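# Clear the carton out of the counter-shelf aisle

## Task

Get the carton completely out of the aisle that runs between the counter and the low shelf, disturbing nothing else as far as possible. At the end the carton must stay out of the aisle on its own, with the robot no longer holding or propping it; open the gripper and back away. The robot must not tip over or be left leaning, or the task fails.

## Robot and tools

Robot: a Hello Robot Stretch 3 with a two-wheel differential base (0.33 m long, 0.34 m wide), a vertical mast carrying a lift, and a single telescoping arm that sticks out to the robot's right side. The gripper cannot move forward or back on its own; the base has to drive for that. The base turns about the point midway between its drive wheels, 0.05 m behind the front edge. With the arm pulled in and the wrist folded, a turn sweeps a 0.28 m radius circle; an unfolded, level wrist reaches past it.

Frames: the base frame sits on the floor between the drive wheels, x forward, y left, z up. hand_pose is reported in it, located where closed fingertips meet; with all wrist joints at zero its x axis points up, y back along the arm toward the mast, z toward the rear. Odometry is the base frame as it was at the scene's start; it counts wheel turns only, so slipping shows up as travel. Heading runs from -3.142 to 3.142, positive to the left.

execute_actions: argument actions is a list holding one action (or empty, which just reports state and images). Optional cameras lists any of head_camera, nav_camera, wrist_camera, all; omitted or null means all, [] means none. An action may contain base, joints, or both, plus optional contact_limits; the parts start at once and may finish at different times.
- base: exactly one key. translate_m is a relative straight drive in metres from the base's last reported position, -1 to 1, forward positive. rotate_rad is a relative turn on the spot in radians, -3.2 to 3.2, counter-clockwise (left) positive. No sideways motion.
- joints: absolute targets, by name. lift_m 0 to 1.1 (arm height on the mast), arm_m 0 to 0.52 (extension), wrist_yaw_rad -1.345 to 4.42 (0 along the arm, positive toward the front, 3.0 folded over the base), wrist_pitch_rad -1.57 to 0.451 (0 level, negative tips fingertips down), wrist_roll_rad -2.911 to 2.911 (0 fingers side by side), gripper_m -0.089 to 0.179 (larger is wider; actual fingertip gap is 0.007 less when nearly shut, 0.025 less when wide, and zero under 0.007), head_pan_rad -3.953 to 1.73 (0 forward, positive left, -1.57 along the arm), head_tilt_rad -1.53 to 0.419 (negative down). Tolerances for done: ±0.004 for lift, arm, gripper; ±0.02 for yaw, roll, head; ±0.05 for pitch.
- contact_limits: only arm_m, a motor_effort percentage 1 to 100 at which the arm halts with contact_stop (reached as about minus that value when retracting). It also caps holding force until the next action; values above the maximum are cut down.
Any unknown key or out-of-range number rejects the call with no motion. Joints or base omitted from an action may keep driving toward earlier targets without it showing in the statuses. An action runs at most 15 s. If a result reports a stop, later motion, wait and finished_scene calls in the same reply are skipped.

wait: seconds 0 to 10; the robot holds its last commands and the result matches an empty execute_actions.
zoom_image: camera plus region [x0, y0, x1, y1] in pixels from the top-left of that camera's latest full image, at most 504 by 504.
finished_scene: scene, the integer number of the current scene; irreversible, and the goal must already hold and keep holding.

Results: base_status and joint_status tell how each motion ended. done for the base means the wheels turned the full amount, slipping or not. off_target means it stopped short and may still push. After contact_stop, time_out or torque_fault the target is dropped; a contact-stopped arm or lift goes slack until commanded again (a loaded lift may sink; closing fingers on a surface can push a slack lift up). on_its_own covers things not commanded in this call; held at there is a target, not a position. motor_effort is percent of maximum, positive toward larger joint values, with the action's peak in brackets; readings carry sizeable fixed and random error. A rest effort flagged out of range suggests pushing or carrying. Positive wheel effort pushes forward. lidar_m: 12 distances from the base origin, 30° sectors, first straight ahead then counter-clockwise (4th left, 7th behind, 10th right), dash for nothing; plane 0.17 m above the floor, range 0.15 to 12 m, blind to clear objects and the robot, partly blocked by the mast and by the robot when the lift is low. wrist_depth_mm and head_depth_mm: 7x7 grids of median depth, read from top left (head image sideways), 45-1000 and 280-4000 mm. base_tilt in degrees, forward and right positive; turned_by_wheels and turned_by_imu give turn since the last result. The head and nav cameras move with head pan and tilt; the wrist camera rides the gripper.

Speed: the base is fast (0.30 m/s, 1.9 rad/s) only with lift_m under 0.30, arm_m under 0.03 and wrist_yaw_rad over 2.54; otherwise 0.10 m/s and 0.63 rad/s.

Gripping: command gripper_m below the object's width to grasp; lower squeezes harder but a stall guard eases off, so heavy or slick items may slip. Release by commanding at least 0.02 above the contact value. Neither reading nor status proves a grasp.

Cautions: fold or unfold the wrist only with lift_m 0.32-0.95, wrist_pitch_rad -0.4 and roll near 0; once folded the lift may go to 0.25. With yaw below -0.4 keep pitch at -0.5 or lower. Base, wrist and head have no contact stop and push through obstacles; wrist servos that strain for seconds shut off for 10 s. Pushing with the arm on something rigid while the gripper is above roughly 0.45 m, repeating a push after a contact_stop, driving while gripping or pushing something fixed, or snagging furniture (worst in reverse) can tip the robot. If it leans, reverse the last move in small steps, free the gripper, and lower lift_m to about 0.2 if still tilted. Avoid dropping, slamming or shoving objects hard. Loose items may occasionally get nudged by outside forces.

Each tool is called after "Request:" as name(argument=value, ...) on one line, values as JSON.

## Session

Request:
execute_actions(actions=[])

Scene clock: 0.00 s.
base_odometry: x=+0.000 y=+0.000 heading=+0.000 (m, m, rad; odometry frame)
turned_by_wheels: +0.000 (rad since the last result)
turned_by_imu: +0.000 (rad since the last result)
base_tilt: forward=+0.8 right=+0.8 (deg)
lidar_m: 2.14 0.93 0.61 0.63 1.14 1.51 0.91 0.89 1.31 1.71 1.47 2.30
head_depth_mm: 1807 2253 2240 2198 2192 2185 2177 / 1791 2253 2218 2200 2201 2205 2168 / 1793 2260 2251 2239 2251 2221 2181 / 1794 2268 2250 2272 2241 2231 2220 / 1796 2292 2299 2296 2260 2269 2230 / 1816 2316 2294 2310 2272 2250 2266 / 1812 2311 2320 2290 2241 1794 1799
base_status: not commanded
joint_positions: lift_m=+0.482 arm_m=-0.002 wrist_yaw_rad=+2.818 wrist_pitch_rad=-0.413 wrist_roll_rad=-0.015 gripper_m=+0.037 head_pan_rad=+0.014 head_tilt_rad=+0.012
joint_status: not commanded
motor_effort: left_wheel=-1 right_wheel=+0 lift_m=+17 arm_m=+0 wrist_yaw_rad=+1 wrist_pitch_rad=+5 wrist_roll_rad=+0 gripper_m=+0 head_pan_rad=+1 head_tilt_rad=+2 (%)
hand_pose: x=+0.0504 y=+0.0706 z=+0.4960 quat_wxyz=(+0.255, +0.701, +0.034, +0.665) (m; base frame)
wrist_depth_mm: - 951 948 901 788 806 856 / - 751 674 641 843 876 925 / - 907 727 691 - - - / - 913 816 771 - - - / 843 839 848 839 844 817 830 / 730 - 718 723 692 730 716 / 642 617 636 629 616 627 628
pictures: head_camera (sideways: a quarter turn clockwise sets it upright), nav_camera (sideways: a quarter turn counterclockwise sets it upright), wrist_camera
Images, in order (width x height): head_camera 896x504, nav_camera 672x504, wrist_camera 644x364.

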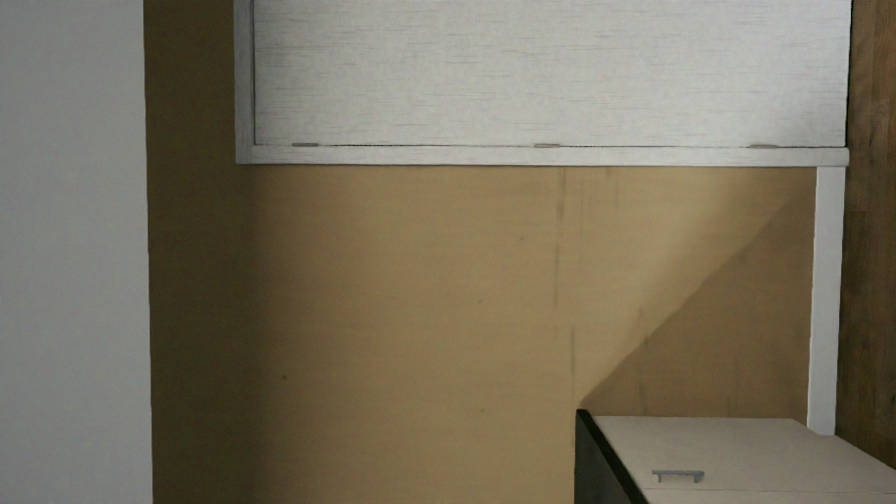

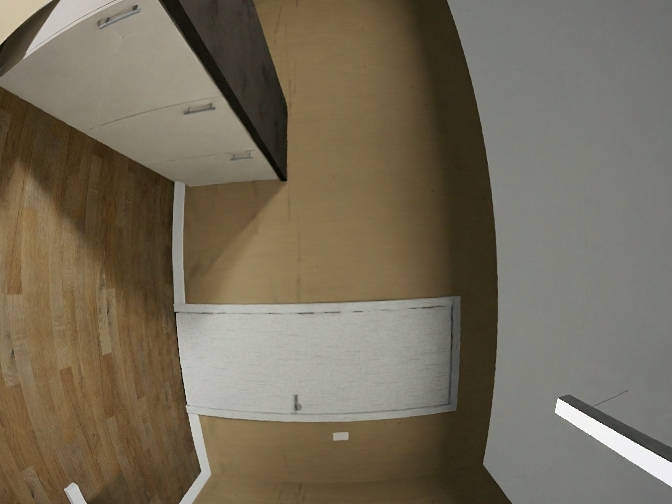

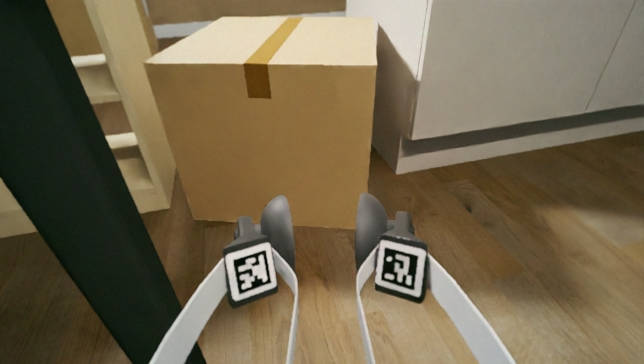

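Request:
execute_actions(actions=[{"joints":{"head_pan_rad":1.4,"head_tilt_rad":-0.8,"lift_m":0.28,"wrist_yaw_rad":3.0}}])

Scene clock: 4.67 s.
base_odometry: x=+0.000 y=+0.000 heading=+0.000 (m, m, rad; odometry frame)
turned_by_wheels: +0.000 (rad since the last result)
turned_by_imu: +0.001 (rad since the last result)
base_tilt: forward=+0.8 right=+0.9 (deg)
lidar_m: 2.14 0.93 0.61 0.62 1.15 1.51 0.92 0.89 1.32 1.71 1.47 2.31
head_depth_mm: 2768 1001 982 1060 1278 1312 1140 / 2768 1260 1308 1270 1424 1302 1143 / 2724 2991 2304 1229 1057 1248 1140 / 2684 2944 2323 1227 1075 1259 1133 / 2671 2927 2310 1224 1092 1275 1132 / 2609 2897 2264 1809 1226 1291 1153 / 2616 2362 1302 1136 1373 1285 -
base_status: not commanded
joint_positions: lift_m=+0.280 arm_m=-0.002 wrist_yaw_rad=+2.997 wrist_pitch_rad=-0.414 wrist_roll_rad=-0.015 gripper_m=+0.037 head_pan_rad=+1.393 head_tilt_rad=-0.790
joint_status: all done
motor_effort: left_wheel=+0(1) right_wheel=+0(0) lift_m=+14(15) arm_m=+0(0) wrist_yaw_rad=+3(3) wrist_pitch_rad=+6(6) wrist_roll_rad=+0(0) gripper_m=+0(1) head_pan_rad=+4(33) head_tilt_rad=-6(48) (%)
hand_pose: x=+0.0111 y=+0.0799 z=+0.2937 quat_wxyz=(+0.195, +0.695, +0.097, +0.685) (m; base frame)
wrist_depth_mm: - - 666 612 570 725 716 / - - 726 653 631 835 825 / 836 - 795 744 686 848 831 / 711 698 687 680 680 662 665 / 578 584 - 573 584 553 557 / 502 504 - 523 474 481 484 / 446 - - - 424 423 417
pictures: head_camera (sideways: a quarter turn clockwise sets it upright), nav_camera (sideways: a quarter turn counterclockwise sets it upright), wrist_camera
Images, in order (width x height): head_camera 896x504, nav_camera 672x504, wrist_camera 644x364.

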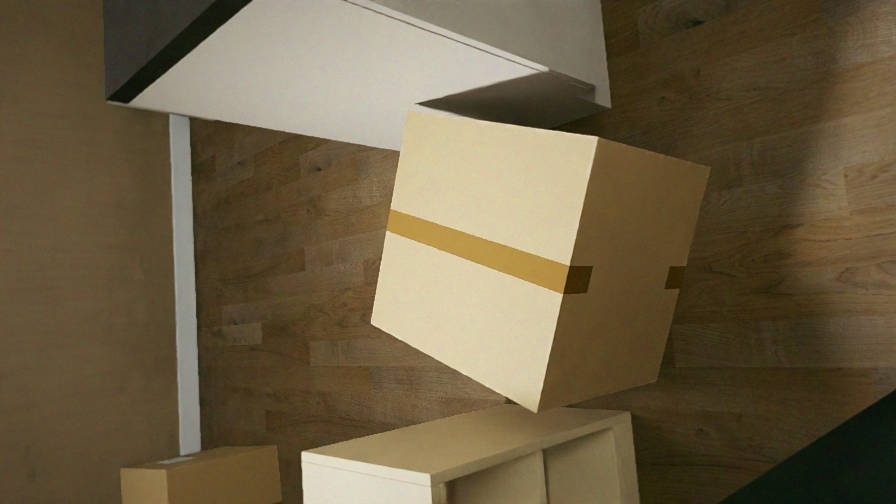

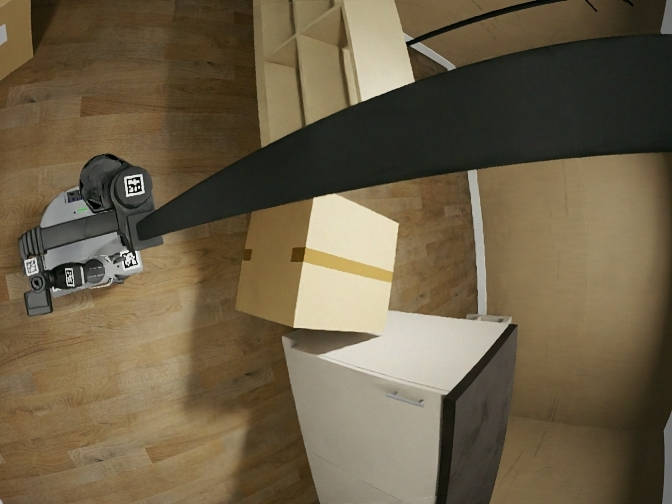

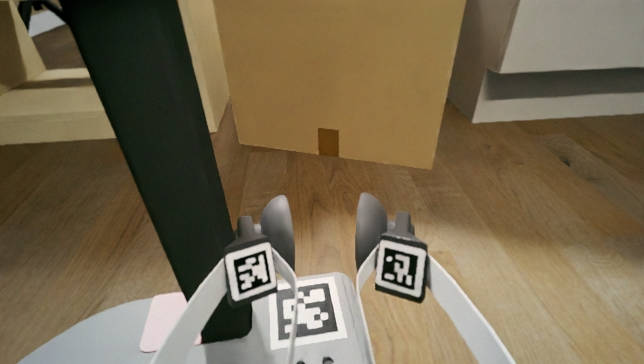

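Request:
execute_actions(actions=[{"base":{"rotate_rad":1.4},"joints":{"head_pan_rad":0,"head_tilt_rad":-1.0}}], cameras=[])

Request:
execute_actions(actions=[{"base":{"translate_m":0.45}}])

Scene clock: 14.10 s.
base_odometry: x=+0.000 y=+0.000 heading=+1.400 (m, m, rad; odometry frame)
turned_by_wheels: +1.400 (rad since the last result)
turned_by_imu: +1.418 (rad since the last result)
base_tilt: forward=+0.8 right=+0.9 (deg)
lidar_m: 0.61 0.72 1.14 1.49 0.89 0.91 1.31 1.48 2.23 2.26 1.10 0.61
head_depth_mm: 1004 1032 1075 1275 1375 1220 1099 / 2563 1407 1257 1422 1365 1217 1116 / 2645 2133 1197 1076 1313 1225 1113 / 2624 2139 1197 1093 1336 1210 1112 / 2596 2131 1186 1123 1354 1212 1114 / 2588 2115 1719 1353 1357 1213 1093 / 2225 1128 1105 1415 1344 1205 1090
base_status: done
joint_positions: lift_m=+0.280 arm_m=-0.002 wrist_yaw_rad=+2.997 wrist_pitch_rad=-0.414 wrist_roll_rad=-0.015 gripper_m=+0.037 head_pan_rad=+0.007 head_tilt_rad=-0.988
joint_status: all done
motor_effort: left_wheel=-3(8) right_wheel=+3(10) lift_m=+14(14) arm_m=+0(0) wrist_yaw_rad=+3(3) wrist_pitch_rad=+6(6) wrist_roll_rad=+0(0) gripper_m=+0(0) head_pan_rad=-2(35) head_tilt_rad=-7(29) (%)
hand_pose: x=+0.0111 y=+0.0799 z=+0.2937 quat_wxyz=(+0.195, +0.695, +0.097, +0.685) (m; base frame)
wrist_depth_mm: 671 - - - - - - / 696 - - - - - 924 / 746 - 871 845 865 835 759 / 722 705 702 685 668 669 677 / 591 577 - 562 584 560 561 / 502 504 - 522 472 481 474 / 443 - - - 424 419 416
pictures: none
No camera images: the call's "cameras" was empty. Leave "cameras" out to get every camera's image.

Scene clock: 17.33 s.
base_odometry: x=+0.077 y=+0.443 heading=+1.400 (m, m, rad; odometry frame)
turned_by_wheels: +0.000 (rad since the last result)
turned_by_imu: +0.002 (rad since the last result)
base_tilt: forward=+0.8 right=+0.7 (deg)
lidar_m: 0.18 0.21 0.44 1.50 1.18 1.18 1.76 1.85 2.38 1.47 0.20 0.18
head_depth_mm: 2264 2027 973 994 977 1188 1104 / 2466 2138 1798 1198 915 812 1087 / 2449 2133 1794 1028 910 811 1081 / 2376 2127 1795 1030 908 822 1097 / 2354 2104 1796 1030 903 836 1107 / 2340 2111 1780 1545 1232 863 1088 / 2286 2000 1776 1019 965 1153 1086
base_status: done
joint_positions: lift_m=+0.280 arm_m=-0.002 wrist_yaw_rad=+2.998 wrist_pitch_rad=-0.414 wrist_roll_rad=-0.015 gripper_m=+0.037 head_pan_rad=+0.007 head_tilt_rad=-0.988
joint_status: not commanded
motor_effort: left_wheel=-3(7) right_wheel=+3(9) lift_m=+15(14) arm_m=+0(0) wrist_yaw_rad=+2(3) wrist_pitch_rad=+6(6) wrist_roll_rad=+0(0) gripper_m=+0(1) head_pan_rad=-3(3) head_tilt_rad=-7(7) (%)
hand_pose: x=+0.0110 y=+0.0799 z=+0.2937 quat_wxyz=(+0.194, +0.695, +0.097, +0.685) (m; base frame)
wrist_depth_mm: - - - - 889 965 256 / - - - - 929 - 253 / 899 - 864 902 755 657 249 / 712 690 706 693 657 484 249 / 587 571 - 570 589 397 243 / 496 494 - 526 468 388 241 / 447 - - - 420 346 239
pictures: head_camera (sideways: a quarter turn clockwise sets it upright), nav_camera (sideways: a quarter turn counterclockwise sets it upright), wrist_camera
Images, in order (width x height): head_camera 896x504, nav_camera 672x504, wrist_camera 644x364.

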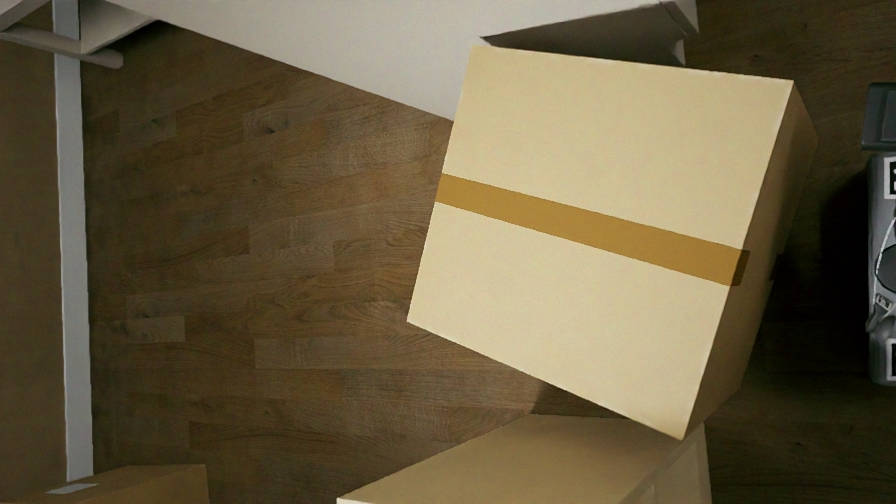

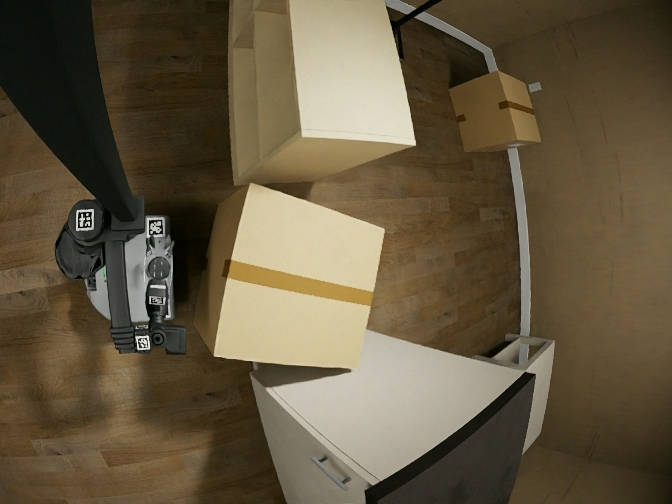

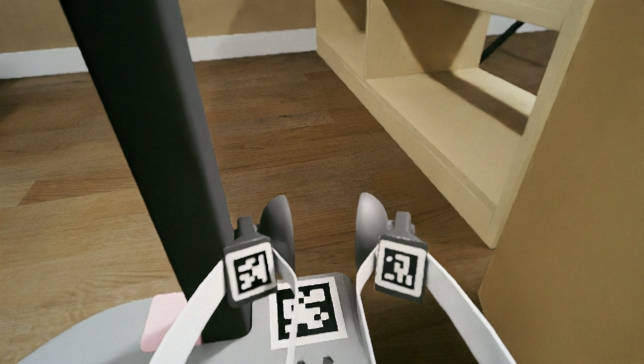

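Request:
execute_actions(actions=[{"base":{"rotate_rad":0.09},"joints":{"lift_m":0.58}}], cameras=[])

Request:
execute_actions(actions=[{"base":{"translate_m":0.25}}])

Scene clock: 25.07 s.
base_odometry: x=+0.077 y=+0.443 heading=+1.489 (m, m, rad; odometry frame)
turned_by_wheels: +0.090 (rad since the last result)
turned_by_imu: +0.092 (rad since the last result)
base_tilt: forward=+0.9 right=+0.8 (deg)
lidar_m: 0.18 0.22 0.93 1.51 1.18 1.20 1.76 1.84 2.31 0.96 0.19 0.18
head_depth_mm: 2402 2170 1766 1089 945 1083 1108 / 2402 2131 1812 1555 910 813 1053 / 2393 2111 1788 1036 910 811 1074 / 2382 2117 1790 1030 906 823 1100 / 2424 2128 1785 1553 905 847 1110 / 2368 2074 1775 1507 1175 1157 1093 / 1815 1997 1770 841 904 1189 1094
base_status: done
joint_positions: lift_m=+0.580 arm_m=-0.002 wrist_yaw_rad=+2.998 wrist_pitch_rad=-0.415 wrist_roll_rad=-0.015 gripper_m=+0.037 head_pan_rad=+0.007 head_tilt_rad=-0.988
joint_status: all done
motor_effort: left_wheel=-3(8) right_wheel=+3(8) lift_m=+21(21) arm_m=+0(1) wrist_yaw_rad=+2(2) wrist_pitch_rad=+6(6) wrist_roll_rad=+0(0) gripper_m=+1(1) head_pan_rad=-3(4) head_tilt_rad=-7(7) (%)
hand_pose: x=+0.0110 y=+0.0799 z=+0.5932 quat_wxyz=(+0.194, +0.695, +0.097, +0.685) (m; base frame)
wrist_depth_mm: - - - - 886 587 448 / - - - - 948 949 366 / - - - - - 754 393 / - - - - - 613 440 / - - - - 858 567 497 / 855 848 - 827 767 494 338 / 739 735 698 721 723 381 299
pictures: none
No camera images: the call's "cameras" was empty. Leave "cameras" out to get every camera's image.

Scene clock: 28.53 s.
base_odometry: x=+0.097 y=+0.693 heading=+1.489 (m, m, rad; odometry frame)
turned_by_wheels: -0.001 (rad since the last result)
turned_by_imu: +0.001 (rad since the last result)
base_tilt: forward=+0.8 right=+0.7 (deg)
lidar_m: - - 0.15 0.87 1.59 1.35 2.00 2.09 2.32 0.19 0.15 -
head_depth_mm: 2207 2136 1795 1546 931 815 747 / 2219 2119 1794 1547 912 817 754 / 2208 2138 1784 1552 907 813 746 / 2199 2125 1779 1542 908 809 746 / 2213 2138 1773 1554 909 807 752 / 2185 2037 1793 1533 1353 1179 1075 / 1775 1771 1765 1534 844 849 989
base_status: done
joint_positions: lift_m=+0.580 arm_m=-0.002 wrist_yaw_rad=+2.998 wrist_pitch_rad=-0.415 wrist_roll_rad=-0.015 gripper_m=+0.037 head_pan_rad=+0.007 head_tilt_rad=-0.988
joint_status: not commanded
motor_effort: left_wheel=-3(4) right_wheel=+14(28) lift_m=+21(21) arm_m=+0(0) wrist_yaw_rad=+2(2) wrist_pitch_rad=+6(6) wrist_roll_rad=+0(0) gripper_m=+0(1) head_pan_rad=-2(3) head_tilt_rad=-7(7) (%)
hand_pose: x=+0.0110 y=+0.0799 z=+0.5932 quat_wxyz=(+0.194, +0.695, +0.097, +0.685) (m; base frame)
wrist_depth_mm: - - - 807 466 456 451 / - - - 919 325 344 349 / - - - 853 357 373 394 / - - - - 392 415 441 / - - - 917 445 475 894 / 844 851 - 785 499 530 572 / 734 728 712 704 307 298 296
pictures: head_camera (sideways: a quarter turn clockwise sets it upright), nav_camera (sideways: a quarter turn counterclockwise sets it upright), wrist_camera
Images, in order (width x height): head_camera 896x504, nav_camera 672x504, wrist_camera 644x364.

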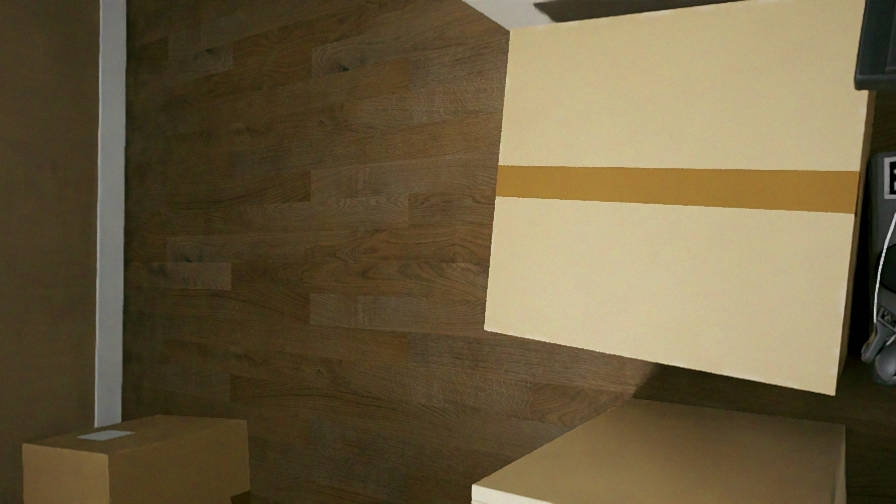

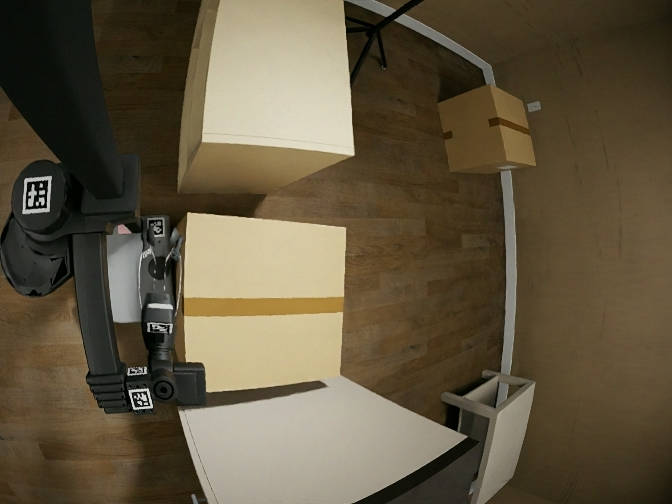

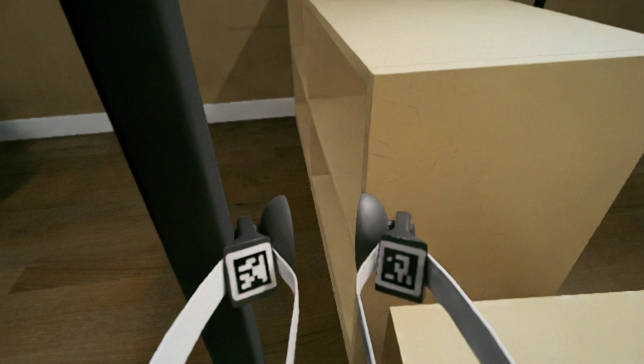

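Request:
execute_actions(actions=[{"base":{"translate_m":0.85}}], cameras=["nav_camera"])

Request:
execute_actions(actions=[{"base":{"translate_m":-0.2}}], cameras=["nav_camera"])

Scene clock: 41.07 s.
base_odometry: x=+0.167 y=+1.540 heading=+1.488 (m, m, rad; odometry frame)
turned_by_wheels: +0.000 (rad since the last result)
turned_by_imu: +0.005 (rad since the last result)
base_tilt: forward=+0.9 right=+0.8 (deg)
lidar_m: - - 1.58 0.96 1.08 0.48 2.85 0.59 0.51 0.20 0.15 -
head_depth_mm: 1377 1636 1809 1562 960 816 746 / 1386 1645 1796 1551 910 812 753 / 1383 1639 1797 1542 909 813 743 / 1381 1635 1777 1542 909 809 745 / 1381 1637 1783 1547 906 807 744 / 1385 1648 1782 1542 1355 1209 1080 / 1386 1635 1600 1474 1356 1207 1094
base_status: done
joint_positions: lift_m=+0.580 arm_m=-0.002 wrist_yaw_rad=+2.998 wrist_pitch_rad=-0.415 wrist_roll_rad=-0.015 gripper_m=+0.037 head_pan_rad=+0.007 head_tilt_rad=-0.988
joint_status: not commanded
motor_effort: left_wheel=-2(4) right_wheel=+13(25) lift_m=+21(21) arm_m=+0(1) wrist_yaw_rad=+2(2) wrist_pitch_rad=+6(6) wrist_roll_rad=+0(0) gripper_m=+0(0) head_pan_rad=-3(4) head_tilt_rad=-7(6) (%)
hand_pose: x=+0.0110 y=+0.0799 z=+0.5932 quat_wxyz=(+0.194, +0.695, +0.097, +0.685) (m; base frame)
wrist_depth_mm: 702 - - - - - - / 807 - - - - - 831 / 826 - - - - - 809 / 658 - - - - - 829 / 833 925 - - - 924 906 / 768 795 - 852 814 799 806 / 652 718 721 734 300 300 300
pictures: nav_camera (sideways: a quarter turn counterclockwise sets it upright)
Images, in order (width x height): nav_camera 672x504.

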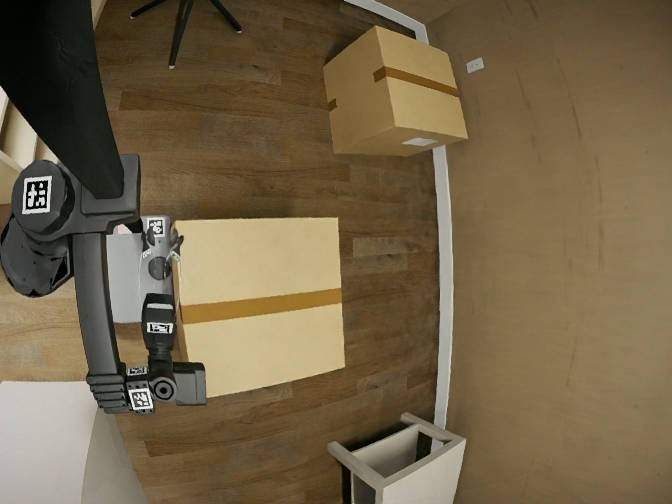

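Scene clock: 44.03 s.
base_odometry: x=+0.151 y=+1.340 heading=+1.488 (m, m, rad; odometry frame)
turned_by_wheels: +0.000 (rad since the last result)
turned_by_imu: -0.001 (rad since the last result)
base_tilt: forward=+0.8 right=+0.8 (deg)
lidar_m: 0.25 0.26 1.11 0.89 0.34 0.38 2.65 0.59 0.43 0.43 0.36 0.26
head_depth_mm: 1582 1864 1799 1560 945 1163 1119 / 1576 1880 1802 1035 912 959 1102 / 1571 1857 1797 1032 910 955 1111 / 1571 1864 1792 1035 908 950 1111 / 1577 1865 1791 1050 904 936 1108 / 1572 1860 1780 1538 1351 1211 1098 / 1572 1722 1539 1506 1343 1208 1087
base_status: done
joint_positions: lift_m=+0.580 arm_m=-0.002 wrist_yaw_rad=+2.998 wrist_pitch_rad=-0.415 wrist_roll_rad=-0.015 gripper_m=+0.037 head_pan_rad=+0.007 head_tilt_rad=-0.988
joint_status: not commanded
motor_effort: left_wheel=-3(7) right_wheel=+3(10) lift_m=+21(21) arm_m=+0(0) wrist_yaw_rad=+2(2) wrist_pitch_rad=+6(6) wrist_roll_rad=+0(0) gripper_m=+1(0) head_pan_rad=-3(3) head_tilt_rad=-7(7) (%)
hand_pose: x=+0.0110 y=+0.0799 z=+0.5932 quat_wxyz=(+0.194, +0.695, +0.097, +0.685) (m; base frame)
wrist_depth_mm: 527 - - - - - - / 348 - - - - - - / 303 - - - - - - / 327 622 - - - - - / 359 491 - - - 958 940 / 399 438 - 821 784 818 818 / 455 484 709 716 705 707 303
pictures: nav_camera (sideways: a quarter turn counterclockwise sets it upright)
Images, in order (width x height): nav_camera 672x504.

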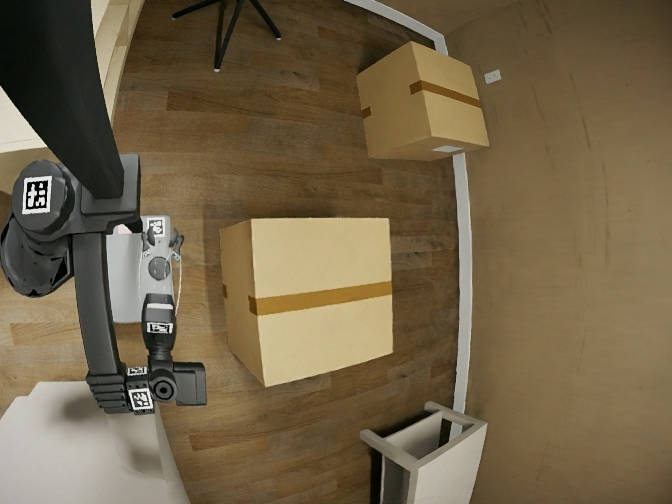

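The carton is past the counter's end. I'll back the robot out of the aisle.

Request:
execute_actions(actions=[{"base":{"translate_m":-0.75},"joints":{"lift_m":0.28}}], cameras=["nav_camera"])

Request:
finished_scene(scene=1)

Scene clock: 51.97 s.
base_odometry: x=+0.089 y=+0.593 heading=+1.488 (m, m, rad; odometry frame)
turned_by_wheels: +0.000 (rad since the last result)
turned_by_imu: -0.002 (rad since the last result)
base_tilt: forward=+0.8 right=+0.8 (deg)
lidar_m: 1.00 0.38 0.33 0.89 1.28 1.28 1.90 1.99 2.32 0.43 0.44 0.59
head_depth_mm: 2294 2153 1806 1492 1147 1150 1103 / 2295 2088 1489 1549 1368 1218 1115 / 2296 1421 1343 1543 1358 1219 1113 / 2303 1415 1336 1541 1358 1215 1111 / 2284 1954 1480 1541 1353 1207 1105 / 2265 2056 1768 1542 1306 1176 1097 / 1782 1881 1773 907 845 856 1094
base_status: done
joint_positions: lift_m=+0.280 arm_m=-0.002 wrist_yaw_rad=+2.998 wrist_pitch_rad=-0.415 wrist_roll_rad=-0.015 gripper_m=+0.037 head_pan_rad=+0.007 head_tilt_rad=-0.988
joint_status: all done
motor_effort: left_wheel=-3(9) right_wheel=+3(6) lift_m=+14(20) arm_m=+0(0) wrist_yaw_rad=+2(2) wrist_pitch_rad=+6(6) wrist_roll_rad=+0(0) gripper_m=-1(0) head_pan_rad=-4(3) head_tilt_rad=-7(7) (%)
hand_pose: x=+0.0109 y=+0.0799 z=+0.2936 quat_wxyz=(+0.194, +0.695, +0.097, +0.685) (m; base frame)
wrist_depth_mm: - - - - 849 309 320 / - - - - 906 337 353 / 895 - 876 862 698 373 398 / 711 716 712 689 559 418 443 / 581 575 - 567 465 479 501 / 494 499 - 519 471 472 479 / 441 - - - 429 419 416
pictures: nav_camera (sideways: a quarter turn counterclockwise sets it upright)
Images, in order (width x height): nav_camera 672x504.

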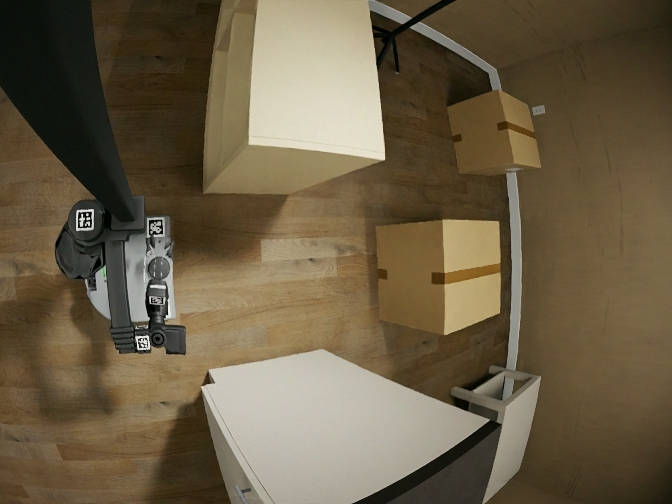

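The scene is finished: the task was done.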